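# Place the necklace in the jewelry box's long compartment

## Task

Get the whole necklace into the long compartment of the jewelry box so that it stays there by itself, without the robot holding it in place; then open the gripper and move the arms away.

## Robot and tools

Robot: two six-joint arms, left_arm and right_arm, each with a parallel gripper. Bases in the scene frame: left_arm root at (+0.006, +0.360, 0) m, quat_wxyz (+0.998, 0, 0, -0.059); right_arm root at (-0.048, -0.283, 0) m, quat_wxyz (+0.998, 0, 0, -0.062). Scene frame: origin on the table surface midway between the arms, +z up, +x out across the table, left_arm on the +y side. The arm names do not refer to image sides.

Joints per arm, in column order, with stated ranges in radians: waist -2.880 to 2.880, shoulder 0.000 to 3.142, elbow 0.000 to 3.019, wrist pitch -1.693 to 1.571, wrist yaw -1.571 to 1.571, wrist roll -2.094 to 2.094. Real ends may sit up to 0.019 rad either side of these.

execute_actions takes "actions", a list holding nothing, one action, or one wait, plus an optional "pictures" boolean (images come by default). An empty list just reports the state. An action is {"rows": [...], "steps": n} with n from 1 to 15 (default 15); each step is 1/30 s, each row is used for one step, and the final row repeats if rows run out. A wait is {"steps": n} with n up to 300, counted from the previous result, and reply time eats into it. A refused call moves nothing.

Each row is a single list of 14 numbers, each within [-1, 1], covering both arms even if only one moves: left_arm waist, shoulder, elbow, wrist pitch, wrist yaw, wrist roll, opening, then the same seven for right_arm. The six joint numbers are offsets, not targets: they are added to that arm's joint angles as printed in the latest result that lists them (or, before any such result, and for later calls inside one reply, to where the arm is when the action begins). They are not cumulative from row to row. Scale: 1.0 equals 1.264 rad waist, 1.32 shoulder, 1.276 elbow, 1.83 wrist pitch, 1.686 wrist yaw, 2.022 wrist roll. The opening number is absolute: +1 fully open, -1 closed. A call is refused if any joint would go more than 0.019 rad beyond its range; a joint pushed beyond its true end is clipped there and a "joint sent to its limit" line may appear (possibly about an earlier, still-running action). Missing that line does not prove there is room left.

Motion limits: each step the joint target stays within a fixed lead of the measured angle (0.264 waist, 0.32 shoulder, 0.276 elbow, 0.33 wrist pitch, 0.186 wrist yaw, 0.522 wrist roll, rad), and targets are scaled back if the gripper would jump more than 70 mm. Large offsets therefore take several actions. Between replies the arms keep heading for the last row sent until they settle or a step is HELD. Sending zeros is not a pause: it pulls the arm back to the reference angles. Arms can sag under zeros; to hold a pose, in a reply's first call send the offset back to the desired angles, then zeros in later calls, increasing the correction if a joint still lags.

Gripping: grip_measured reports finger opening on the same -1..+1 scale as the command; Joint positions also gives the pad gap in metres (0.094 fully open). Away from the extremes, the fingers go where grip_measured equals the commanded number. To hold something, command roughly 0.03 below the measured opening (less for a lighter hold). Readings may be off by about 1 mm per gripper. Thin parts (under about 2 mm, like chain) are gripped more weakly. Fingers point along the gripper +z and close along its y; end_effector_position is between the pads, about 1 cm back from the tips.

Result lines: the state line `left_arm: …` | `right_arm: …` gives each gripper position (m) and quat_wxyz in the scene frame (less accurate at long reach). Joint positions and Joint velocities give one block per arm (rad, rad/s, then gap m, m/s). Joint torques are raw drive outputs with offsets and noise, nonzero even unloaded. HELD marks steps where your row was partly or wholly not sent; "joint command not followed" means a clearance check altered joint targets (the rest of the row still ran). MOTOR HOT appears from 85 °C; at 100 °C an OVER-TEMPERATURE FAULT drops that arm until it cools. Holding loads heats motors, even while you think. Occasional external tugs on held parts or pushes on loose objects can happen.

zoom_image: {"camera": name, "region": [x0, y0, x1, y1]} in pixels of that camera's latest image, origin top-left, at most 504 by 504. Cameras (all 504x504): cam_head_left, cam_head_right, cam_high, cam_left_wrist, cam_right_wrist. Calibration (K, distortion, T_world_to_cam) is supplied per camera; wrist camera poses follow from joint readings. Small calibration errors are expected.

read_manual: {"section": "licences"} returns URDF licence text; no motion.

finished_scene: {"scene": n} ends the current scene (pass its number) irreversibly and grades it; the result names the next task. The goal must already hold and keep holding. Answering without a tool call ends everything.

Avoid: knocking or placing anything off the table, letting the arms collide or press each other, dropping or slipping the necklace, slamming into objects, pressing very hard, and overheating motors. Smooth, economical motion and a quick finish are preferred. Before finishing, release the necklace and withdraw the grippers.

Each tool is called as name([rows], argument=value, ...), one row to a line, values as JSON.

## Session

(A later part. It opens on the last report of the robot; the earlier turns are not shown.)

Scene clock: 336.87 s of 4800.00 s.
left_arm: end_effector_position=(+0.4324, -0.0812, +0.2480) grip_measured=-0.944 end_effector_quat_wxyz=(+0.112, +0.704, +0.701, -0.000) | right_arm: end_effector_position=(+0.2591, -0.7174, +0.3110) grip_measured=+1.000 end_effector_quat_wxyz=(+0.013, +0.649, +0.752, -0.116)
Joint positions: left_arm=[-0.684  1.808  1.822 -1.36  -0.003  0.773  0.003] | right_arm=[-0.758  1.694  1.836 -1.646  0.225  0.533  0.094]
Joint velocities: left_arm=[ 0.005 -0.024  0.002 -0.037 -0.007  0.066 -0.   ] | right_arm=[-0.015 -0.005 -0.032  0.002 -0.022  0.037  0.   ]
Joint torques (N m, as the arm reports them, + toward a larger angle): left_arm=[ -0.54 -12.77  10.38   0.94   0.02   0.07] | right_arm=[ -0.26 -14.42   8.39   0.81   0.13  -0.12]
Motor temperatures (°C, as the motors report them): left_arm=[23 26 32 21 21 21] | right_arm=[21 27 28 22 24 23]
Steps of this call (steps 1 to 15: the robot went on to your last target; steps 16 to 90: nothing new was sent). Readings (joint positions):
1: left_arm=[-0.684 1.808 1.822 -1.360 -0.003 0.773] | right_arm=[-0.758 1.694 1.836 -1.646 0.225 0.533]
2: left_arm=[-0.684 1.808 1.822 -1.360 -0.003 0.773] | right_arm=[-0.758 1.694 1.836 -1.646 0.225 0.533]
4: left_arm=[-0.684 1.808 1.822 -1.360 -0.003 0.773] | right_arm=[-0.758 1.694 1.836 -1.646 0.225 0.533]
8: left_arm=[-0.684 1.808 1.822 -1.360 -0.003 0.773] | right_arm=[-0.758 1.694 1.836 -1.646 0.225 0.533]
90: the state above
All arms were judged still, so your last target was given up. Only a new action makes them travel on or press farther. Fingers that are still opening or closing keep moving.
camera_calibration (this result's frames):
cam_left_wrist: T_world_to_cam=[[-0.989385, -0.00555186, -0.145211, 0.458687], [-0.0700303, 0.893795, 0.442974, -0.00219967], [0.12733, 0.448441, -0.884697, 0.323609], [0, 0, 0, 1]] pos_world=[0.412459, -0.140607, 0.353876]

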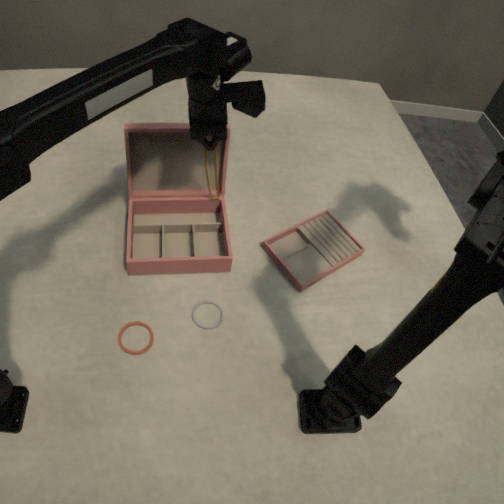

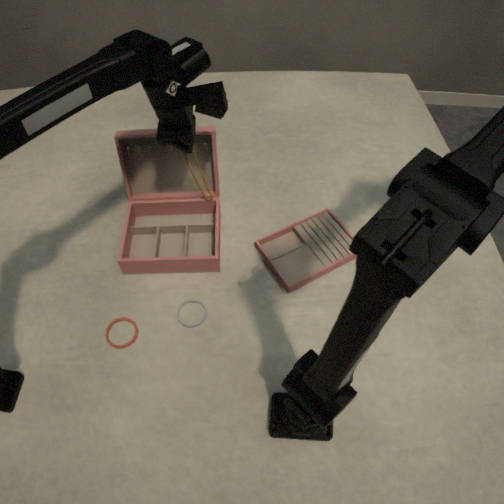

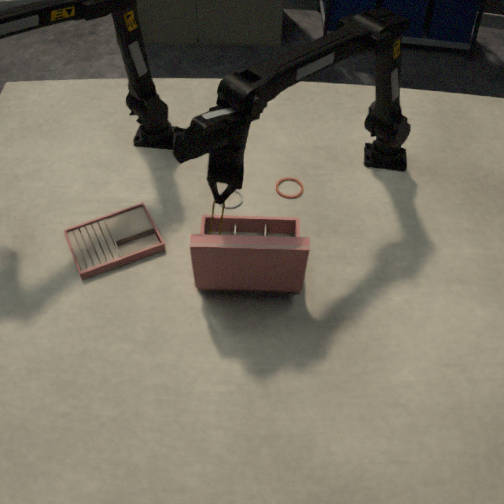

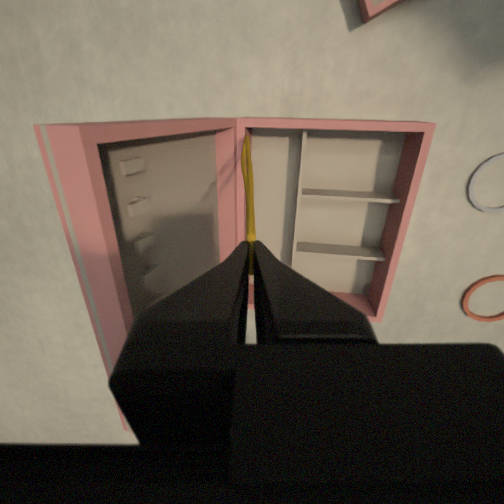

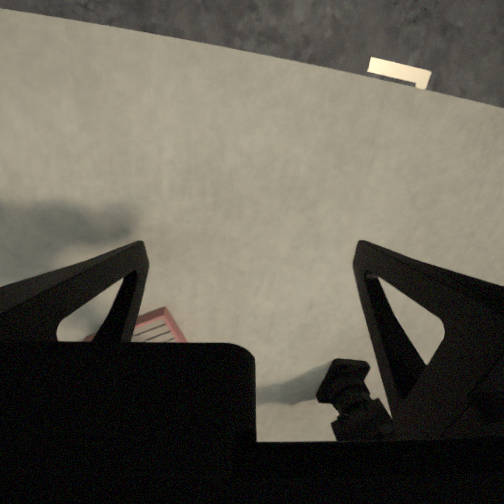

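Still swinging; lower another ~1 cm so the walls damp it.

execute_actions([
  {"rows": [[0,0.022,0.03,0,0,0,-0.96,0,0,0,0,0,0,1],[0,0.028,0.03,0,0,0,-0.96,0,0,0,0,0,0,1],[0,0.034,0.03,0,0,0,-0.96,0,0,0,0,0,0,1]], "steps": 15},
], pictures=false)

execute_actions([
  {"steps": 90},
])

Scene clock: 341.40 s of 4800.00 s.
left_arm: end_effector_position=(+0.4341, -0.0830, +0.2349) grip_measured=-0.944 end_effector_quat_wxyz=(+0.101, +0.705, +0.702, -0.000) | right_arm: end_effector_position=(+0.2591, -0.7174, +0.3110) grip_measured=+1.000 end_effector_quat_wxyz=(+0.013, +0.649, +0.752, -0.116)
Joint positions: left_arm=[-0.684  1.83   1.822 -1.36  -0.003  0.773  0.003] | right_arm=[-0.758  1.694  1.836 -1.646  0.225  0.533  0.094]
Joint velocities: left_arm=[-0.015 -0.005  0.017  0.017 -0.022 -0.081  0.001] | right_arm=[-0.005  0.015  0.007 -0.007 -0.037  0.007  0.   ]
Joint torques (N m, as the arm reports them, + toward a larger angle): left_arm=[ -0.42 -12.67  10.29   0.9    0.02   0.08] | right_arm=[ -0.34 -14.49   8.43   0.83   0.14  -0.12]
Motor temperatures (°C, as the motors report them): left_arm=[23 26 32 21 21 21] | right_arm=[21 27 28 22 24 23]
Steps of this call (steps 1 to 121: nothing new was sent; steps 122 to 136: all 15 steps of this action). Readings (joint positions):
122: left_arm=[-0.684 1.808 1.822 -1.360 -0.003 0.773] | right_arm=[-0.758 1.694 1.836 -1.646 0.225 0.533]
123: left_arm=[-0.684 1.808 1.822 -1.360 -0.003 0.773] | right_arm=[-0.758 1.694 1.836 -1.646 0.225 0.533]
125: left_arm=[-0.684 1.811 1.822 -1.360 -0.003 0.773] | right_arm=[-0.758 1.694 1.836 -1.646 0.225 0.533]
129: left_arm=[-0.684 1.821 1.822 -1.360 -0.003 0.773] | right_arm=[-0.758 1.694 1.836 -1.646 0.225 0.533]
136: the state above

Scene clock: 344.40 s of 4800.00 s.
left_arm: end_effector_position=(+0.4341, -0.0830, +0.2349) grip_measured=-0.944 end_effector_quat_wxyz=(+0.101, +0.705, +0.702, -0.000) | right_arm: end_effector_position=(+0.2591, -0.7174, +0.3110) grip_measured=+1.000 end_effector_quat_wxyz=(+0.013, +0.649, +0.752, -0.116)
Joint positions: left_arm=[-0.684  1.83   1.822 -1.36  -0.003  0.773  0.003] | right_arm=[-0.758  1.694  1.836 -1.646  0.225  0.533  0.094]
Joint velocities: left_arm=[ 0.015 -0.005  0.002 -0.012  0.081 -0.037 -0.   ] | right_arm=[ 0.005 -0.015 -0.012  0.007 -0.007  0.007  0.   ]
Joint torques (N m, as the arm reports them, + toward a larger angle): left_arm=[ -0.44 -13.16  10.36   0.91   0.02   0.07] | right_arm=[ -0.21 -14.49   8.4    0.78   0.13  -0.11]
Motor temperatures (°C, as the motors report them): left_arm=[23 26 32 21 21 21] | right_arm=[21 27 28 22 24 23]
Steps of this call (steps 1 to 15: the robot went on to your last target; steps 16 to 90: nothing new was sent). Readings (joint positions):
1: left_arm=[-0.684 1.830 1.822 -1.360 -0.003 0.773] | right_arm=[-0.758 1.694 1.836 -1.646 0.225 0.533]
2: left_arm=[-0.684 1.830 1.822 -1.360 -0.003 0.773] | right_arm=[-0.758 1.694 1.836 -1.646 0.225 0.533]
4: left_arm=[-0.684 1.830 1.822 -1.360 -0.003 0.773] | right_arm=[-0.758 1.694 1.836 -1.646 0.225 0.533]
8: left_arm=[-0.684 1.830 1.822 -1.360 -0.003 0.773] | right_arm=[-0.758 1.694 1.836 -1.646 0.225 0.533]
90: the state above
All arms were judged still, so your last target was given up. Only a new action makes them travel on or press farther. Fingers that are still opening or closing keep moving.
camera_calibration (this result's frames):
cam_left_wrist: T_world_to_cam=[[-0.991501, -0.00336176, -0.130055, 0.455999], [-0.0631031, 0.886626, 0.458163, -0.00186269], [0.113769, 0.462476, -0.879302, 0.318363], [0, 0, 0, 1]] pos_world=[0.415786, -0.144051, 0.340096]

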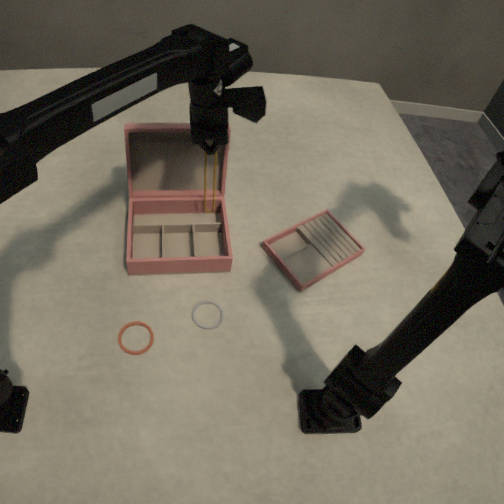

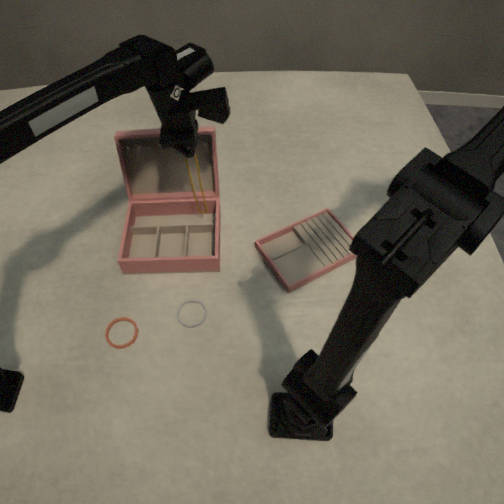

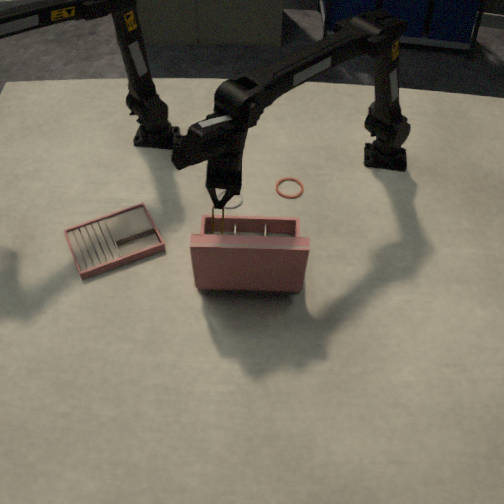

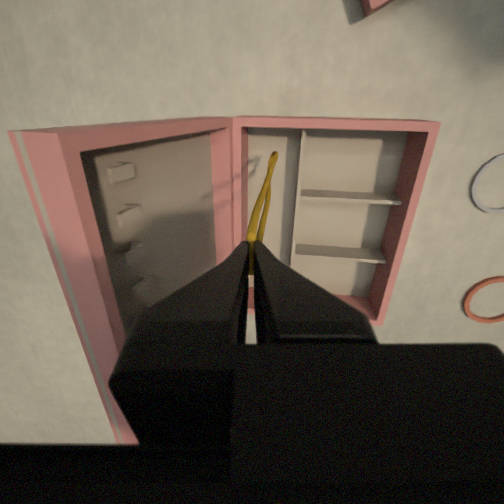

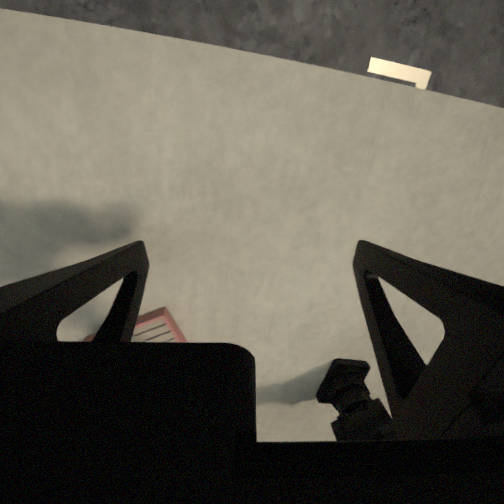

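execute_actions([
  {"rows": [[0,0.022,0.01,0.008,0,0,-0.96,0,0,0,0,0,0,1],[0,0.026,0.005,0.01,0,0,-0.96,0,0,0,0,0,0,1],[0,0.03,0,0.012,0,0,-0.96,0,0,0,0,0,0,1],[0,0.035,-0.005,0.014,0,0,-0.96,0,0,0,0,0,0,1],[0,0.039,-0.01,0.016,0,0,-0.96,0,0,0,0,0,0,1],[0,0.043,-0.015,0.018,0,0,-0.96,0,0,0,0,0,0,1],[0,0.047,-0.02,0.019,0,0,-0.96,0,0,0,0,0,0,1]], "steps": 15},
], pictures=false)

execute_actions([
  {"steps": 20},
])

Scene clock: 357.53 s of 4800.00 s.
left_arm: end_effector_position=(+0.4346, -0.0835, +0.1964) grip_measured=-0.944 end_effector_quat_wxyz=(+0.073, +0.707, +0.704, +0.000) | right_arm: end_effector_position=(+0.2591, -0.7174, +0.3110) grip_measured=+1.000 end_effector_quat_wxyz=(+0.013, +0.649, +0.752, -0.116)
Joint positions: left_arm=[-0.684  1.876  1.793 -1.342 -0.003  0.773  0.003] | right_arm=[-0.758  1.694  1.836 -1.646  0.225  0.533  0.094]
Joint velocities: left_arm=[-0.005  0.063 -0.032 -0.007  0.007  0.022  0.   ] | right_arm=[-0.005 -0.015 -0.017 -0.002 -0.066 -0.037  0.   ]
Joint torques (N m, as the arm reports them, + toward a larger angle): left_arm=[ -0.52 -14.17   8.1    1.64   0.02   0.07] | right_arm=[ -0.39 -14.58   8.43   0.84   0.13  -0.11]
Motor temperatures (°C, as the motors report them): left_arm=[23 26 32 21 21 21] | right_arm=[21 27 28 22 24 23]
Steps of this call (steps 1 to 379: nothing new was sent; steps 380 to 394: all 15 steps of this action). Readings (joint positions):
380: left_arm=[-0.684 1.830 1.822 -1.360 -0.003 0.773] | right_arm=[-0.758 1.694 1.836 -1.646 0.225 0.533]
381: left_arm=[-0.684 1.831 1.822 -1.360 -0.003 0.773] | right_arm=[-0.758 1.694 1.836 -1.646 0.225 0.533]
383: left_arm=[-0.684 1.833 1.822 -1.357 -0.003 0.773] | right_arm=[-0.758 1.694 1.836 -1.646 0.225 0.533]
387: left_arm=[-0.684 1.843 1.810 -1.344 -0.003 0.773] | right_arm=[-0.758 1.694 1.836 -1.646 0.225 0.533]
394: the state above

Scene clock: 358.20 s of 4800.00 s.
left_arm: end_effector_position=(+0.4345, -0.0834, +0.1943) grip_measured=-0.944 end_effector_quat_wxyz=(+0.071, +0.707, +0.704, +0.000) | right_arm: end_effector_position=(+0.2591, -0.7174, +0.3110) grip_measured=+1.000 end_effector_quat_wxyz=(+0.013, +0.649, +0.752, -0.116)
Joint positions: left_arm=[-0.684  1.878  1.791 -1.342 -0.003  0.773  0.003] | right_arm=[-0.758  1.694  1.836 -1.646  0.225  0.533  0.094]
Joint velocities: left_arm=[-0.015  0.005 -0.012 -0.017 -0.007  0.037  0.001] | right_arm=[-0.005  0.005 -0.002 -0.002 -0.007  0.037  0.   ]
Joint torques (N m, as the arm reports them, + toward a larger angle): left_arm=[ -0.41 -14.42   7.94   1.59   0.02   0.07] | right_arm=[ -0.34 -14.44   8.4    0.76   0.13  -0.11]
Motor temperatures (°C, as the motors report them): left_arm=[23 26 32 21 21 21] | right_arm=[21 27 28 22 24 23]
Steps of this call (steps 1 to 15: the robot went on to your last target; steps 16 to 20: nothing new was sent). Readings (joint positions):
1: left_arm=[-0.684 1.878 1.792 -1.342 -0.003 0.773] | right_arm=[-0.758 1.694 1.836 -1.646 0.225 0.533]
2: left_arm=[-0.684 1.878 1.791 -1.342 -0.003 0.773] | right_arm=[-0.758 1.694 1.836 -1.646 0.225 0.533]
4: left_arm=[-0.684 1.878 1.791 -1.342 -0.003 0.773] | right_arm=[-0.758 1.694 1.836 -1.646 0.225 0.533]
8: left_arm=[-0.684 1.878 1.791 -1.342 -0.003 0.773] | right_arm=[-0.758 1.694 1.836 -1.646 0.225 0.533]
20: the state above
All arms were judged still, so your last target was given up. Only a new action makes them travel on or press farther. Fingers that are still opening or closing keep moving.
camera_calibration (this result's frames):
cam_left_wrist: T_world_to_cam=[[-0.996078, 0.0013757, -0.0884651, 0.445389], [-0.043067, 0.865888, 0.498381, -0.00115491], [0.0772865, 0.500236, -0.862433, 0.298534], [0, 0, 0, 1]] pos_world=[0.42052, -0.14895, 0.297443]

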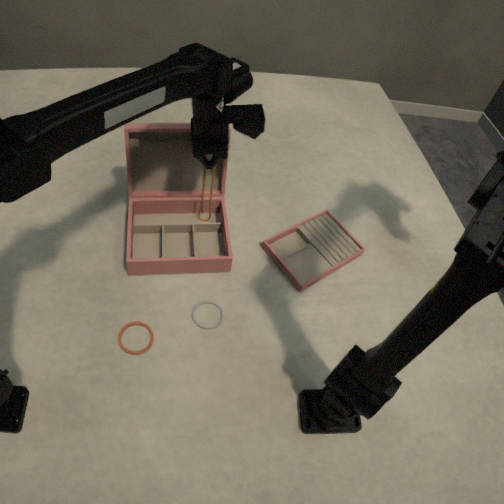

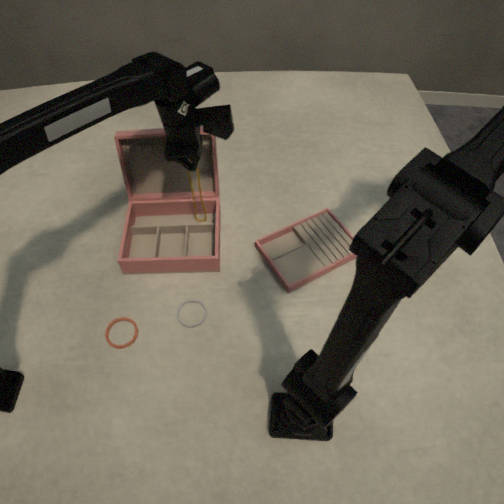

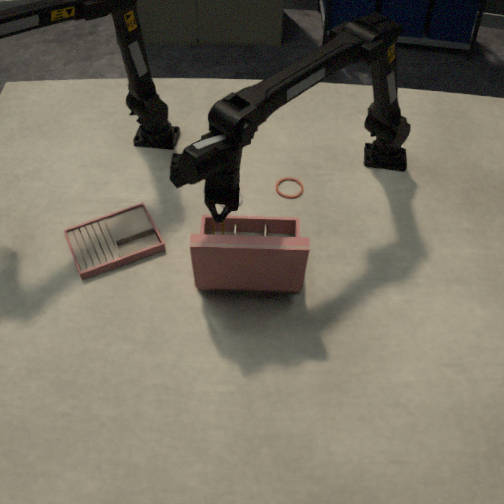

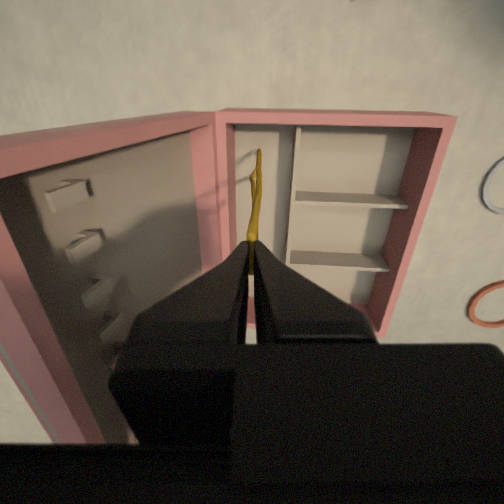

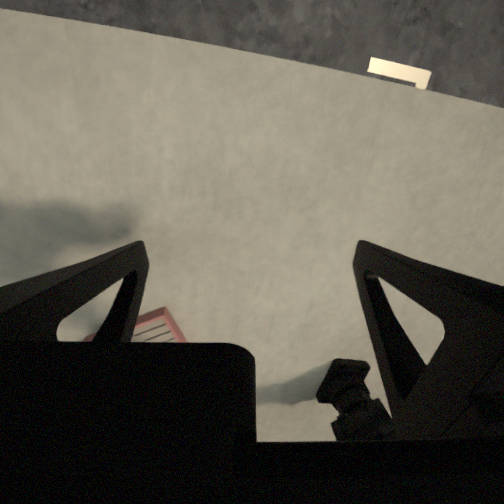

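execute_actions([
  {"rows": [[0.006,-0.02,-0.018,0.018,0,0.008,-0.96,0,0,0,0,0,0,1],[0.01,-0.026,-0.036,0.028,0,0.011,-0.96,0,0,0,0,0,0,1],[0.014,-0.031,-0.053,0.039,0,0.014,-0.96,0,0,0,0,0,0,1],[0.018,-0.037,-0.071,0.049,0,0.016,-0.96,0,0,0,0,0,0,1],[0.022,-0.042,-0.089,0.06,0,0.019,-0.96,0,0,0,0,0,0,1],[0.026,-0.048,-0.106,0.07,0,0.022,-0.96,0,0,0,0,0,0,1],[0.03,-0.053,-0.124,0.081,0,0.024,-0.96,0,0,0,0,0,0,1],[0.034,-0.059,-0.142,0.091,0,0.027,-0.96,0,0,0,0,0,0,1],[0.038,-0.064,-0.16,0.102,0,0.03,-0.96,0,0,0,0,0,0,1],[0.042,-0.07,-0.177,0.112,0,0.032,-0.96,0,0,0,0,0,0,1],[0.047,-0.075,-0.195,0.123,0,0.035,-0.96,0,0,0,0,0,0,1],[0.051,-0.08,-0.213,0.133,0,0.038,-0.96,0,0,0,0,0,0,1],[0.055,-0.085,-0.23,0.144,0,0.04,-0.96,0,0,0,0,0,0,1],[0.059,-0.09,-0.248,0.154,0,0.043,-0.96,0,0,0,0,0,0,1],[0.063,-0.094,-0.266,0.165,0,0.046,-0.96,0,0,0,0,0,0,1]], "steps": 15},
], pictures=false)

execute_actions([
  {"steps": 20},
])

Scene clock: 375.20 s of 4800.00 s.
left_arm: end_effector_position=(+0.4345, -0.0288, +0.1262) grip_measured=-0.944 end_effector_quat_wxyz=(+0.084, +0.704, +0.705, +0.005) | right_arm: end_effector_position=(+0.2591, -0.7174, +0.3110) grip_measured=+1.000 end_effector_quat_wxyz=(+0.013, +0.649, +0.752, -0.116)
Joint positions: left_arm=[-0.618  1.798  1.49  -1.095 -0.003  0.832  0.003] | right_arm=[-0.758  1.694  1.836 -1.646  0.225  0.533  0.094]
Joint velocities: left_arm=[ 0.19  -0.19  -0.637  0.589 -0.11   0.139  0.001] | right_arm=[-0.015 -0.015 -0.012  0.012 -0.007 -0.022  0.   ]
Joint torques (N m, as the arm reports them, + toward a larger angle): left_arm=[ -0.31 -15.52   7.6    1.17   0.03   0.17] | right_arm=[ -0.28 -14.53   8.42   0.79   0.14  -0.12]
Motor temperatures (°C, as the motors report them): left_arm=[23 27 31 21 21 21] | right_arm=[21 27 28 22 24 23]
Steps of this call (steps 1 to 495: nothing new was sent; steps 496 to 510: all 15 steps of this action). Readings (joint positions):
496: left_arm=[-0.684 1.878 1.789 -1.338 -0.003 0.774] | right_arm=[-0.758 1.694 1.836 -1.646 0.225 0.533]
497: left_arm=[-0.684 1.875 1.780 -1.328 -0.003 0.775] | right_arm=[-0.758 1.694 1.836 -1.646 0.225 0.533]
499: left_arm=[-0.682 1.863 1.746 -1.297 -0.003 0.781] | right_arm=[-0.758 1.694 1.836 -1.646 0.225 0.533]
503: left_arm=[-0.667 1.837 1.652 -1.228 -0.003 0.797] | right_arm=[-0.758 1.694 1.836 -1.646 0.225 0.533]
510: the state above

Scene clock: 375.87 s of 4800.00 s.
left_arm: end_effector_position=(+0.4364, -0.0161, +0.1194) grip_measured=-0.944 end_effector_quat_wxyz=(+0.089, +0.705, +0.704, +0.007) | right_arm: end_effector_position=(+0.2591, -0.7174, +0.3110) grip_measured=+1.000 end_effector_quat_wxyz=(+0.013, +0.649, +0.752, -0.116)
Joint positions: left_arm=[-0.6    1.78   1.445 -1.057 -0.003  0.854  0.003] | right_arm=[-0.758  1.694  1.836 -1.646  0.225  0.533  0.094]
Joint velocities: left_arm=[-0.005 -0.005  0.012 -0.007 -0.007  0.007  0.001] | right_arm=[-0.005 -0.005  0.012 -0.007  0.022 -0.007  0.   ]
Joint torques (N m, as the arm reports them, + toward a larger angle): left_arm=[ -0.63 -15.17   7.87   1.66   0.03   0.23] | right_arm=[ -0.33 -14.46   8.4    0.81   0.13  -0.11]
Motor temperatures (°C, as the motors report them): left_arm=[23 27 31 21 21 21] | right_arm=[21 27 28 22 24 23]
Steps of this call (steps 1 to 20: the robot went on to your last target). Readings (joint positions):
1: left_arm=[-0.612 1.792 1.471 -1.080 -0.003 0.836] | right_arm=[-0.758 1.694 1.836 -1.646 0.225 0.533]
2: left_arm=[-0.607 1.789 1.457 -1.073 -0.003 0.840] | right_arm=[-0.758 1.694 1.836 -1.646 0.225 0.533]
4: left_arm=[-0.600 1.789 1.446 -1.066 -0.003 0.845] | right_arm=[-0.758 1.694 1.836 -1.646 0.225 0.533]
8: left_arm=[-0.600 1.786 1.445 -1.058 -0.003 0.851] | right_arm=[-0.758 1.694 1.836 -1.646 0.225 0.533]
20: the state above
camera_calibration (this result's frames):
cam_left_wrist: T_world_to_cam=[[-0.99226, -0.00440414, -0.124102, 0.443081], [-0.0642083, 0.873607, 0.482377, -0.0107061], [0.106292, 0.486612, -0.867128, 0.187795], [0, 0, 0, 1]] pos_world=[0.419003, -0.0800791, 0.222994]

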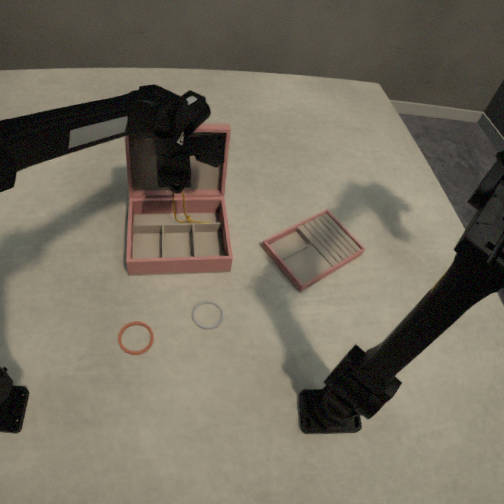

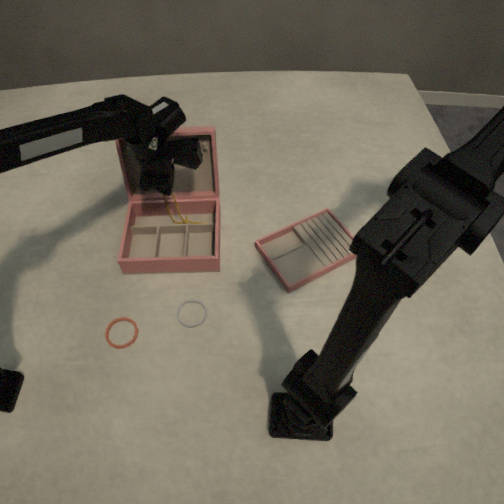

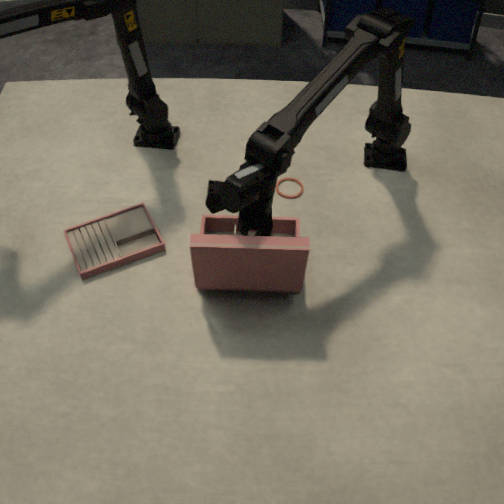

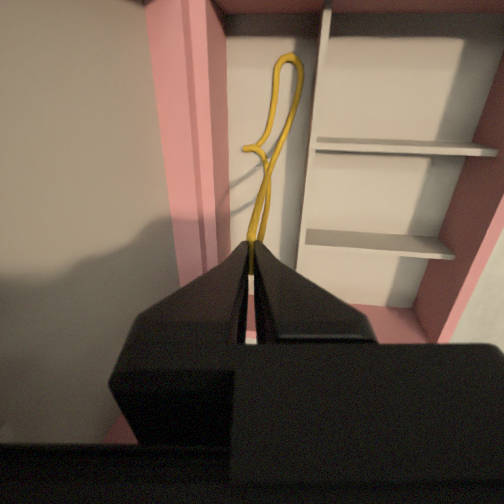

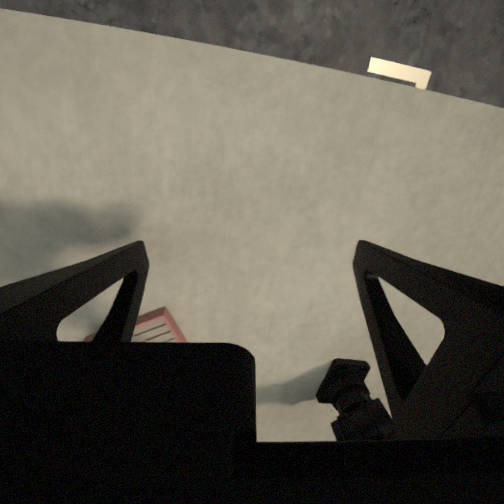

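execute_actions([
  {"rows": [[0.006,-0.01,-0.012,0.016,0,0.008,-0.96,0,0,0,0,0,0,1],[0.01,-0.01,-0.024,0.025,0,0.011,-0.96,0,0,0,0,0,0,1],[0.014,-0.01,-0.036,0.034,0,0.014,-0.96,0,0,0,0,0,0,1],[0.018,-0.01,-0.048,0.042,0,0.016,-0.96,0,0,0,0,0,0,1],[0.022,-0.01,-0.06,0.051,0,0.019,-0.96,0,0,0,0,0,0,1],[0.026,-0.01,-0.072,0.06,0,0.022,-0.96,0,0,0,0,0,0,1],[0.03,-0.01,-0.084,0.068,0,0.024,-0.96,0,0,0,0,0,0,1],[0.034,-0.01,-0.096,0.077,0,0.027,-0.96,0,0,0,0,0,0,1],[0.038,-0.01,-0.108,0.086,0,0.03,-0.96,0,0,0,0,0,0,1],[0.042,-0.01,-0.12,0.094,0,0.032,-0.96,0,0,0,0,0,0,1],[0.046,-0.01,-0.132,0.103,0,0.035,-0.96,0,0,0,0,0,0,1],[0.05,-0.01,-0.144,0.112,0,0.038,-0.96,0,0,0,0,0,0,1],[0.053,-0.01,-0.156,0.12,0,0.041,-0.96,0,0,0,0,0,0,1],[0.056,-0.01,-0.168,0.129,0,0.044,-0.96,0,0,0,0,0,0,1],[0.058,-0.01,-0.178,0.137,0,0.047,-0.96,0,0,0,0,0,0,1]], "steps": 15},
], pictures=false)

execute_actions([
  {"steps": 20},
])

Scene clock: 391.53 s of 4800.00 s.
left_arm: end_effector_position=(+0.4340, +0.0321, +0.0504) grip_measured=-0.944 end_effector_quat_wxyz=(+0.090, +0.703, +0.705, +0.013) | right_arm: end_effector_position=(+0.2591, -0.7174, +0.3110) grip_measured=+1.000 end_effector_quat_wxyz=(+0.013, +0.649, +0.752, -0.116)
Joint positions: left_arm=[-0.535  1.778  1.243 -0.854 -0.003  0.914  0.003] | right_arm=[-0.758  1.694  1.836 -1.646  0.225  0.533  0.094]
Joint velocities: left_arm=[ 0.151  0.005 -0.383  0.466 -0.081  0.154  0.002] | right_arm=[-0.005 -0.005 -0.002  0.002 -0.007  0.022  0.   ]
Joint torques (N m, as the arm reports them, + toward a larger angle): left_arm=[ -0.78 -13.43   6.92   1.55   0.02   0.21] | right_arm=[ -0.26 -14.48   8.39   0.85   0.14  -0.12]
Motor temperatures (°C, as the motors report them): left_arm=[23 27 30 21 21 21] | right_arm=[21 27 28 22 24 23]
Steps of this call (steps 1 to 15: the robot went on to your last target; steps 16 to 310: nothing new was sent; then 4.83 s passed at rest; steps 311 to 325: all 15 steps of this action). Readings (joint positions):
311: left_arm=[-0.600 1.780 1.444 -1.054 -0.003 0.855] | right_arm=[-0.758 1.694 1.836 -1.646 0.225 0.533]
312: left_arm=[-0.599 1.779 1.439 -1.046 -0.003 0.857] | right_arm=[-0.758 1.694 1.836 -1.646 0.225 0.533]
314: left_arm=[-0.597 1.778 1.420 -1.020 -0.003 0.862] | right_arm=[-0.758 1.694 1.836 -1.646 0.225 0.533]
318: left_arm=[-0.581 1.778 1.354 -0.962 -0.003 0.878] | right_arm=[-0.758 1.694 1.836 -1.646 0.225 0.533]
325: the state above

Scene clock: 392.20 s of 4800.00 s.
left_arm: end_effector_position=(+0.4328, +0.0407, +0.0403) grip_measured=-0.944 end_effector_quat_wxyz=(+0.090, +0.707, +0.701, +0.015) | right_arm: end_effector_position=(+0.2591, -0.7174, +0.3110) grip_measured=+1.000 end_effector_quat_wxyz=(+0.013, +0.649, +0.752, -0.116)
Joint positions: left_arm=[-0.524  1.778  1.212 -0.823 -0.003  0.937  0.003] | right_arm=[-0.758  1.694  1.836 -1.646  0.225  0.533  0.094]
Joint velocities: left_arm=[-0.015 -0.005 -0.002  0.017 -0.007  0.022 -0.001] | right_arm=[ 0.005 -0.005  0.012  0.002  0.007 -0.066  0.   ]
Joint torques (N m, as the arm reports them, + toward a larger angle): left_arm=[ -0.68 -13.31   7.12   1.65   0.03   0.21] | right_arm=[ -0.23 -14.52   8.41   0.8    0.12  -0.11]
Motor temperatures (°C, as the motors report them): left_arm=[23 27 30 21 21 21] | right_arm=[21 27 28 22 24 23]
Steps of this call (steps 1 to 20: the robot went on to your last target). Readings (joint positions):
1: left_arm=[-0.530 1.778 1.230 -0.842 -0.003 0.918] | right_arm=[-0.758 1.694 1.836 -1.646 0.225 0.533]
2: left_arm=[-0.527 1.778 1.221 -0.835 -0.003 0.922] | right_arm=[-0.758 1.694 1.836 -1.646 0.225 0.533]
4: left_arm=[-0.524 1.778 1.212 -0.830 -0.003 0.928] | right_arm=[-0.758 1.694 1.836 -1.646 0.225 0.533]
8: left_arm=[-0.524 1.778 1.212 -0.823 -0.003 0.934] | right_arm=[-0.758 1.694 1.836 -1.646 0.225 0.533]
20: the state above
camera_calibration (this result's frames):
cam_left_wrist: T_world_to_cam=[[-0.99084, 0.00277905, -0.135013, 0.429491], [-0.0644184, 0.868976, 0.490643, -0.0224841], [0.118687, 0.494846, -0.860837, 0.0860141], [0, 0, 0, 1]] pos_world=[0.4139, -0.0242192, 0.143063]

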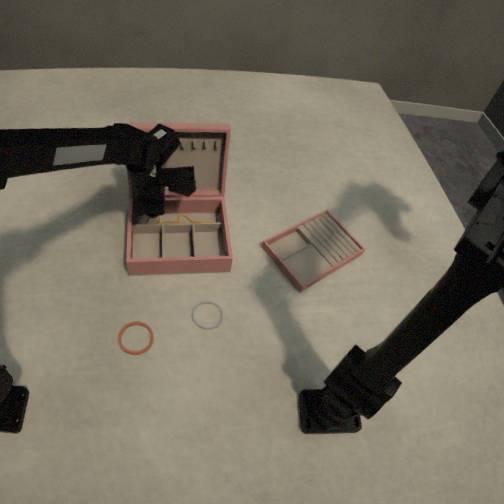

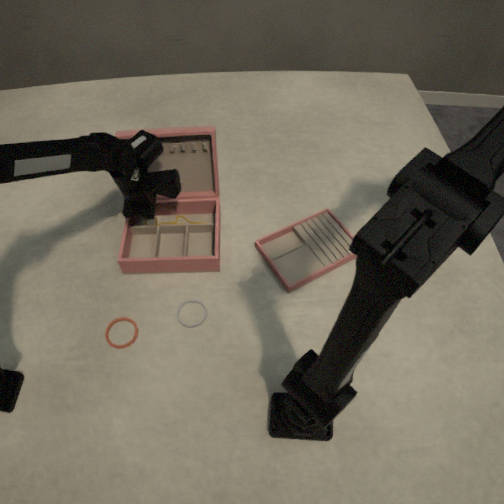

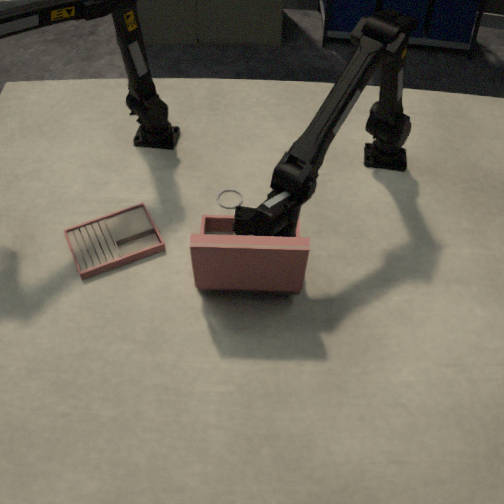

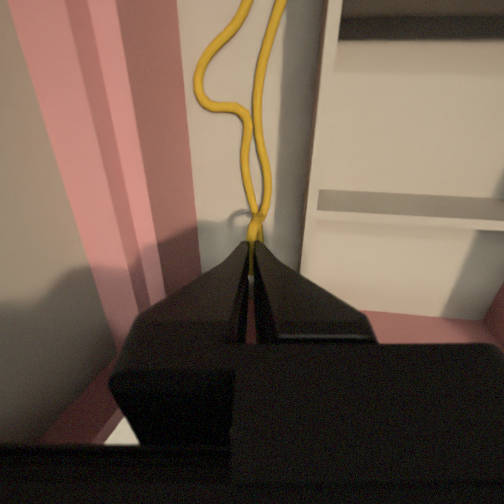

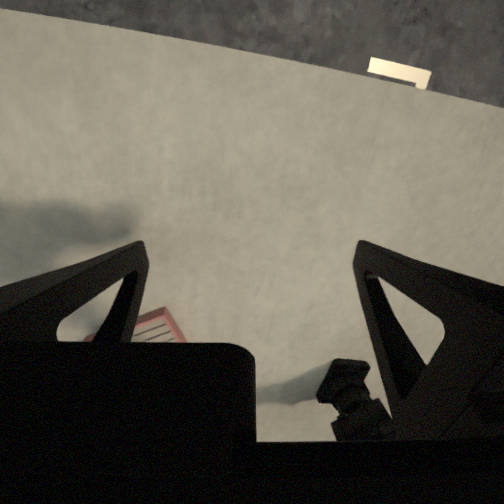

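execute_actions([
  {"rows": [[0,0.02,0,0.01,0,0,-0.96,0,0,0,0,0,0,1],[0,0.026,0,0.014,0,0,-0.96,0,0,0,0,0,0,1],[0,0.032,0,0.018,0,0,-0.96,0,0,0,0,0,0,1],[0,0.036,0,0.02,0,0,-0.96,0,0,0,0,0,0,1],[0,0.036,0,0.02,0,0,-0.96,0,0,0,0,0,0,1],[0,0.036,0,0.02,0,0,-0.96,0,0,0,0,0,0,1],[0,0.036,0,0.02,0,0,-0.96,0,0,0,0,0,0,1],[0,0.036,0,0.02,0,0,-0.96,0,0,0,0,0,0,1],[0,0.036,0,0.02,0,0,-0.96,0,0,0,0,0,0,1],[0,0.036,0,0.02,0,0,-0.96,0,0,0,0,0,0,1],[0,0.036,0,0.02,0,0,-0.9,0,0,0,0,0,0,1],[0,0.036,0,0.02,0,0,-0.84,0,0,0,0,0,0,1],[0,0.036,0,0.02,0,0,-0.78,0,0,0,0,0,0,1]], "steps": 15},
], pictures=false)

execute_actions([
  {"rows": [[0,-0.01,0,0,0,0,-0.78,0,0,0,0,0,0,1],[0,-0.02,0,0,0,0,-0.78,0,0,0,0,0,0,1],[0,-0.03,0.01,-0.01,0,0,-0.78,0,0,0,0,0,0,1],[0,-0.045,0.02,-0.02,0,0,-0.78,0,0,0,0,0,0,1],[0,-0.06,0.03,-0.03,0,0,-0.78,0,0,0,0,0,0,1],[0,-0.075,0.03,-0.04,0,0,-0.78,0,0,0,0,0,0,1],[0,-0.09,0.03,-0.05,0,0,-0.78,0,0,0,0,0,0,1],[0,-0.105,0.03,-0.06,0,0,-0.78,0,0,0,0,0,0,1],[0,-0.12,0.03,-0.07,0,0,-0.78,0,0,0,0,0,0,1],[0,-0.135,0.03,-0.08,0,0,-0.78,0,0,0,0,0,0,1],[0,-0.15,0.03,-0.09,0,0,-0.78,0,0,0,0,0,0,1],[0,-0.165,0.03,-0.10,0,0,-0.78,0,0,0,0,0,0,1],[0,-0.18,0.03,-0.11,0,0,-0.78,0,0,0,0,0,0,1]], "steps": 15},
], pictures=false)

execute_actions([
  {"steps": 12},
])

Scene clock: 413.13 s of 4800.00 s.
left_arm: end_effector_position=(+0.4346, +0.0394, +0.0279) grip_measured=-0.784 end_effector_quat_wxyz=(+0.086, +0.708, +0.701, +0.014) | right_arm: end_effector_position=(+0.2591, -0.7174, +0.3110) grip_measured=+1.000 end_effector_quat_wxyz=(+0.013, +0.649, +0.752, -0.116)
Joint positions: left_arm=[-0.524  1.804  1.212 -0.803 -0.003  0.938  0.01 ] | right_arm=[-0.758  1.694  1.836 -1.646  0.225  0.533  0.094]
Joint velocities: left_arm=[-0.005 -0.005 -0.002  0.022 -0.066 -0.081  0.003] | right_arm=[-0.005  0.005  0.002 -0.007 -0.037  0.022  0.   ]
Joint torques (N m, as the arm reports them, + toward a larger angle): left_arm=[ -0.49 -11.09   6.52   1.63   0.03   0.06] | right_arm=[ -0.39 -14.46   8.4    0.83   0.13  -0.11]
Motor temperatures (°C, as the motors report them): left_arm=[23 27 30 21 21 21] | right_arm=[21 27 28 22 24 23]
Steps of this call (steps 1 to 15: the robot went on to your last target; steps 16 to 90: nothing new was sent; then 17.43 s passed at rest; steps 91 to 105: all 15 steps of this action). Readings (joint positions):
91: left_arm=[-0.524 1.778 1.212 -0.823 -0.003 0.938] | right_arm=[-0.758 1.694 1.836 -1.646 0.225 0.533]
92: left_arm=[-0.524 1.778 1.212 -0.822 -0.003 0.938] | right_arm=[-0.758 1.694 1.836 -1.646 0.225 0.533]
94: left_arm=[-0.524 1.782 1.212 -0.813 -0.003 0.938] | right_arm=[-0.758 1.694 1.836 -1.646 0.225 0.533]
98: left_arm=[-0.524 1.796 1.212 -0.804 -0.003 0.938] | right_arm=[-0.758 1.694 1.836 -1.646 0.225 0.533]
105: the state above

Scene clock: 413.63 s of 4800.00 s.
left_arm: end_effector_position=(+0.4097, +0.0580, +0.1270) grip_measured=-0.783 end_effector_quat_wxyz=(+0.106, +0.706, +0.700, +0.017) | right_arm: end_effector_position=(+0.2591, -0.7174, +0.3110) grip_measured=+1.000 end_effector_quat_wxyz=(+0.013, +0.649, +0.752, -0.116)
Joint positions: left_arm=[-0.524  1.589  1.212 -0.979 -0.003  0.938  0.01 ] | right_arm=[-0.758  1.694  1.836 -1.646  0.225  0.533  0.094]
Joint velocities: left_arm=[-0.005 -0.689  0.007 -0.203 -0.007  0.007 -0.001] | right_arm=[-0.015 -0.005 -0.017 -0.007 -0.007 -0.066  0.   ]
Joint torques (N m, as the arm reports them, + toward a larger angle): left_arm=[-0.47 -8.6   9.95  0.46  0.03  0.07] | right_arm=[ -0.29 -14.48   8.4    0.82   0.13  -0.11]
Motor temperatures (°C, as the motors report them): left_arm=[23 27 30 21 21 21] | right_arm=[21 27 28 22 24 23]
Steps of this call (steps 1 to 15: all 15 steps of this action). Readings (joint positions):
1: left_arm=[-0.524 1.804 1.212 -0.803 -0.003 0.938] | right_arm=[-0.758 1.694 1.836 -1.646 0.225 0.533]
2: left_arm=[-0.524 1.804 1.212 -0.803 -0.003 0.938] | right_arm=[-0.758 1.694 1.836 -1.646 0.225 0.533]
4: left_arm=[-0.524 1.801 1.212 -0.809 -0.003 0.938] | right_arm=[-0.758 1.694 1.836 -1.646 0.225 0.533]
8: left_arm=[-0.524 1.761 1.212 -0.866 -0.003 0.938] | right_arm=[-0.758 1.694 1.836 -1.646 0.225 0.533]
15: the state above

Scene clock: 414.03 s of 4800.00 s.
left_arm: end_effector_position=(+0.4093, +0.0583, +0.1512) grip_measured=-0.783 end_effector_quat_wxyz=(+0.126, +0.705, +0.698, +0.020) | right_arm: end_effector_position=(+0.2591, -0.7174, +0.3110) grip_measured=+1.000 end_effector_quat_wxyz=(+0.013, +0.649, +0.752, -0.116)
Joint positions: left_arm=[-0.524  1.544  1.219 -0.991 -0.003  0.938  0.01 ] | right_arm=[-0.758  1.694  1.836 -1.646  0.225  0.533  0.094]
Joint velocities: left_arm=[-0.015 -0.005 -0.012 -0.002  0.022 -0.037 -0.   ] | right_arm=[-0.005  0.005 -0.012  0.007 -0.022  0.022  0.   ]
Joint torques (N m, as the arm reports them, + toward a larger angle): left_arm=[-0.51 -9.25  9.57  0.36  0.03  0.06] | right_arm=[ -0.37 -14.54   8.41   0.81   0.13  -0.11]
Motor temperatures (°C, as the motors report them): left_arm=[23 27 30 21 21 21] | right_arm=[21 27 28 22 24 23]
Steps of this call (steps 1 to 12: the robot went on to your last target). Readings (joint positions):
1: left_arm=[-0.524 1.569 1.213 -0.984 -0.003 0.938] | right_arm=[-0.758 1.694 1.836 -1.646 0.225 0.533]
2: left_arm=[-0.524 1.553 1.214 -0.987 -0.003 0.938] | right_arm=[-0.758 1.694 1.836 -1.646 0.225 0.533]
4: left_arm=[-0.524 1.540 1.218 -0.989 -0.003 0.938] | right_arm=[-0.758 1.694 1.836 -1.646 0.225 0.533]
8: left_arm=[-0.524 1.543 1.219 -0.991 -0.003 0.938] | right_arm=[-0.758 1.694 1.836 -1.646 0.225 0.533]
12: the state above
camera_calibration (this result's frames):
cam_left_wrist: T_world_to_cam=[[-0.981213, -0.00403988, -0.192884, 0.42627], [-0.0916345, 0.889567, 0.44752, -0.0772446], [0.169775, 0.456787, -0.873225, 0.158684], [0, 0, 0, 1]] pos_world=[0.384243, -0.00204842, 0.255356]

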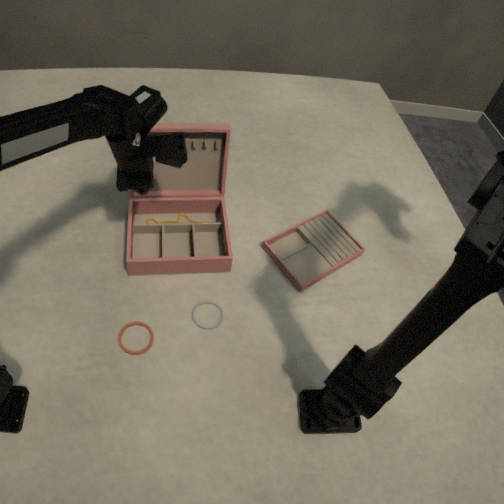

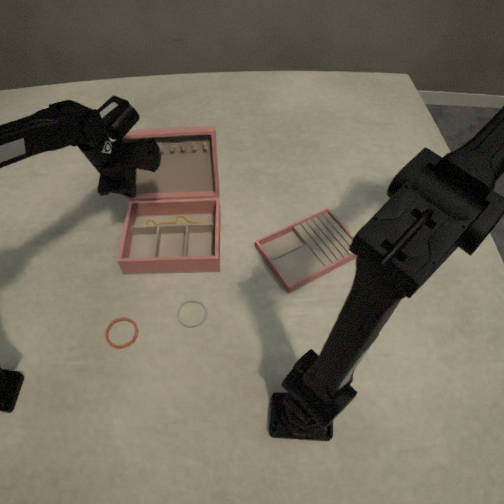

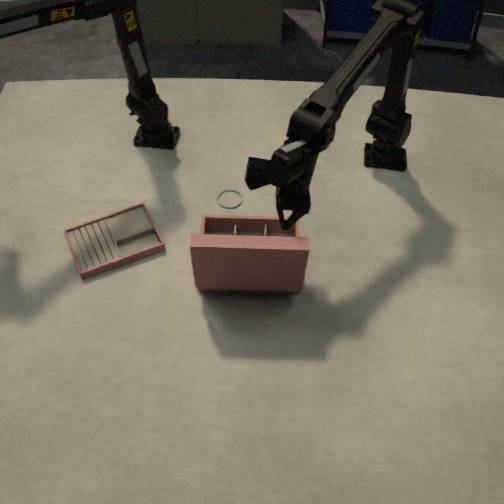

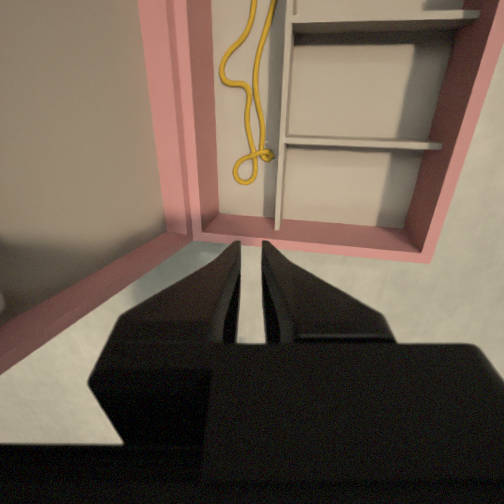

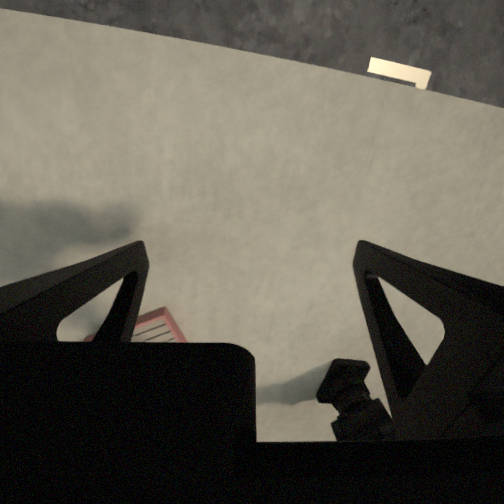

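The necklace is in. Retract clear of the box.

execute_actions([
  {"rows": [[0,-0.03,-0.02,0,0,0,-0.78,0,0,0,0,0,0,1],[0,-0.06,-0.045,0,0,0,-0.78,0,0,0,0,0,0,1],[0,-0.09,-0.075,0,0,0,-0.78,0,0,0,0,0,0,1],[0,-0.13,-0.11,0,0,0,-0.78,0,0,0,0,0,0,1],[0.02,-0.17,-0.145,0,0,0,-0.78,0,0,0,0,0,0,1],[0.05,-0.21,-0.18,0,0,0,-0.78,0,0,0,0,0,0,1],[0.08,-0.25,-0.215,0,0,0,-0.78,0,0,0,0,0,0,1],[0.12,-0.29,-0.25,0,0,0,-0.78,0,0,0,0,0,0,1],[0.16,-0.33,-0.285,0,0,0,-0.78,0,0,0,0,0,0,1],[0.2,-0.36,-0.31,0,0,0,-0.78,0,0,0,0,0,0,1],[0.24,-0.385,-0.33,0,0,0,-0.78,0,0,0,0,0,0,1],[0.27,-0.4,-0.345,0,0,0,-0.78,0,0,0,0,0,0,1],[0.3,-0.4,-0.345,0,0,0,-0.78,0,0,0,0,0,0,1]], "steps": 15},
], pictures=false)

execute_actions([
  {"steps": 15},
])

zoom_image(camera="cam_head_left", region=[110, 180, 250, 285])

Scene clock: 423.07 s of 4800.00 s.
left_arm: end_effector_position=(+0.3304, +0.2738, +0.1775) grip_measured=-0.783 end_effector_quat_wxyz=(+0.174, +0.554, +0.811, +0.065) | right_arm: end_effector_position=(+0.2591, -0.7174, +0.3110) grip_measured=+1.000 end_effector_quat_wxyz=(+0.013, +0.649, +0.752, -0.116)
Joint positions: left_arm=[-0.143  0.993  0.786 -0.99  -0.006  0.938  0.01 ] | right_arm=[-0.758  1.694  1.836 -1.646  0.225  0.533  0.094]
Joint velocities: left_arm=[ 1.05  -0.562 -0.159 -0.017 -0.095  0.022 -0.001] | right_arm=[-0.015 -0.005 -0.017 -0.007 -0.037 -0.007  0.   ]
Joint torques (N m, as the arm reports them, + toward a larger angle): left_arm=[-6.19  1.    8.12  1.06  0.28  0.06] | right_arm=[ -0.31 -14.53   8.4    0.81   0.14  -0.11]
Motor temperatures (°C, as the motors report them): left_arm=[23 27 31 21 21 21] | right_arm=[21 27 28 22 24 23]
Steps of this call (steps 1 to 30: the robot went on to your last target; steps 31 to 90: nothing new was sent; then 5.53 s passed at rest; steps 91 to 105: all 15 steps of this action). Readings (joint positions):
91: left_arm=[-0.524 1.543 1.217 -0.991 -0.003 0.938] | right_arm=[-0.758 1.694 1.836 -1.646 0.225 0.533]
92: left_arm=[-0.524 1.537 1.208 -0.991 -0.003 0.938] | right_arm=[-0.758 1.694 1.836 -1.646 0.225 0.533]
94: left_arm=[-0.524 1.501 1.157 -0.990 -0.003 0.938] | right_arm=[-0.758 1.694 1.836 -1.646 0.225 0.533]
98: left_arm=[-0.487 1.322 0.975 -0.990 -0.001 0.938] | right_arm=[-0.758 1.694 1.836 -1.646 0.225 0.533]
105: the state above

Scene clock: 423.57 s of 4800.00 s.
left_arm: end_effector_position=(+0.3288, +0.2741, +0.1706) grip_measured=-0.783 end_effector_quat_wxyz=(+0.166, +0.555, +0.813, +0.061) | right_arm: end_effector_position=(+0.2591, -0.7174, +0.3110) grip_measured=+1.000 end_effector_quat_wxyz=(+0.013, +0.649, +0.752, -0.116)
Joint positions: left_arm=[-0.142  1.005  0.779 -0.99  -0.004  0.938  0.01 ] | right_arm=[-0.758  1.694  1.836 -1.646  0.225  0.533  0.094]
Joint velocities: left_arm=[-0.015 -0.005 -0.002  0.002  0.007  0.051  0.   ] | right_arm=[-0.005 -0.015  0.007 -0.007 -0.007 -0.066  0.   ]
Joint torques (N m, as the arm reports them, + toward a larger angle): left_arm=[-0.55 -1.93  7.96  1.08  0.09  0.05] | right_arm=[ -0.31 -14.47   8.42   0.81   0.13  -0.11]
Motor temperatures (°C, as the motors report them): left_arm=[23 27 31 21 21 21] | right_arm=[21 27 28 22 24 23]
Steps of this call (steps 1 to 15: the robot went on to your last target). Readings (joint positions):
1: left_arm=[-0.116 0.980 0.783 -0.990 -0.008 0.938] | right_arm=[-0.758 1.694 1.836 -1.646 0.225 0.533]
2: left_arm=[-0.107 0.977 0.783 -0.990 -0.008 0.938] | right_arm=[-0.758 1.694 1.836 -1.646 0.225 0.533]
4: left_arm=[-0.116 0.983 0.782 -0.990 -0.007 0.938] | right_arm=[-0.758 1.694 1.836 -1.646 0.225 0.533]
8: left_arm=[-0.141 1.002 0.780 -0.990 -0.004 0.938] | right_arm=[-0.758 1.694 1.836 -1.646 0.225 0.533]
15: the state above
camera_calibration (this result's frames):
cam_left_wrist: T_world_to_cam=[[-0.886307, -0.375168, -0.271495, 0.435871], [-0.457295, 0.801546, 0.385234, -0.130261], [0.0730885, 0.465588, -0.881978, 0.121618], [0, 0, 0, 1]] pos_world=[0.317858, 0.211312, 0.275782]

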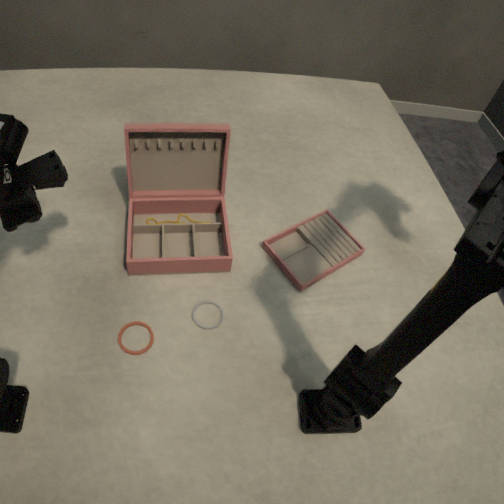

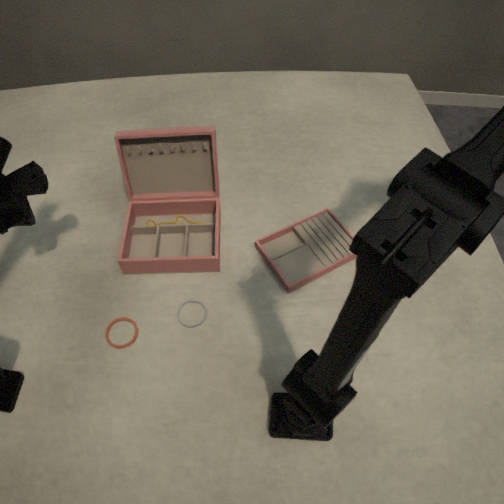

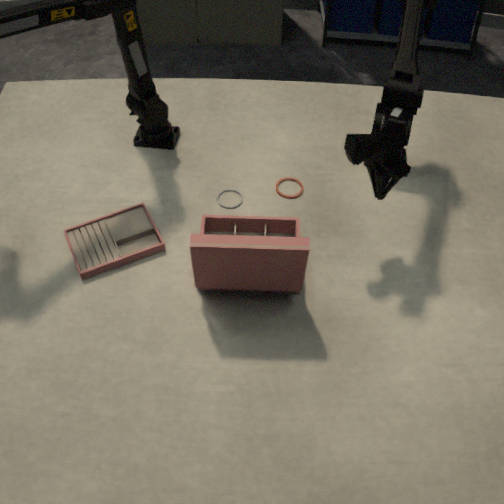

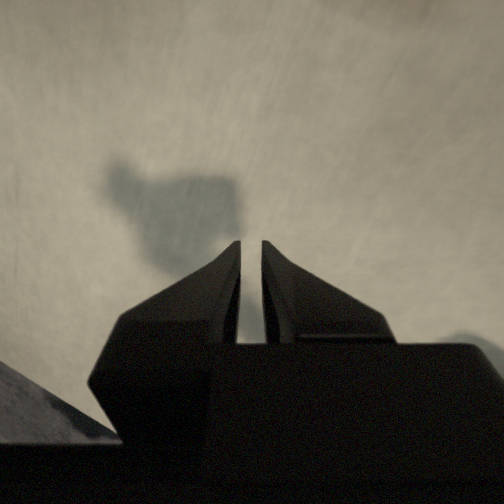

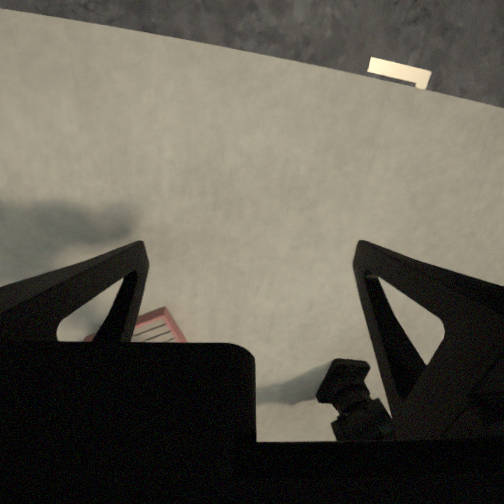

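Region (110, 180, 250, 285) of cam_head_left's 504x504 image, scaled by 3.600, with more detail than that image has; it fills the top 378 rows of this view, and the rest is white.

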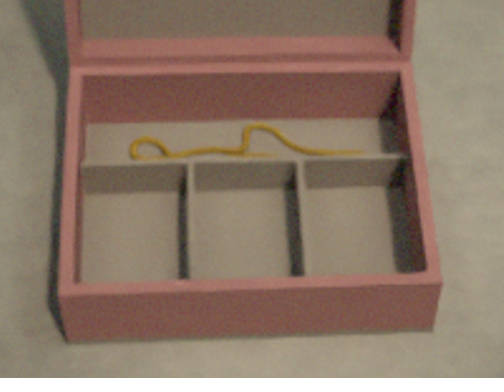

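finished_scene(scene=1)

The scene is finished: the task was done.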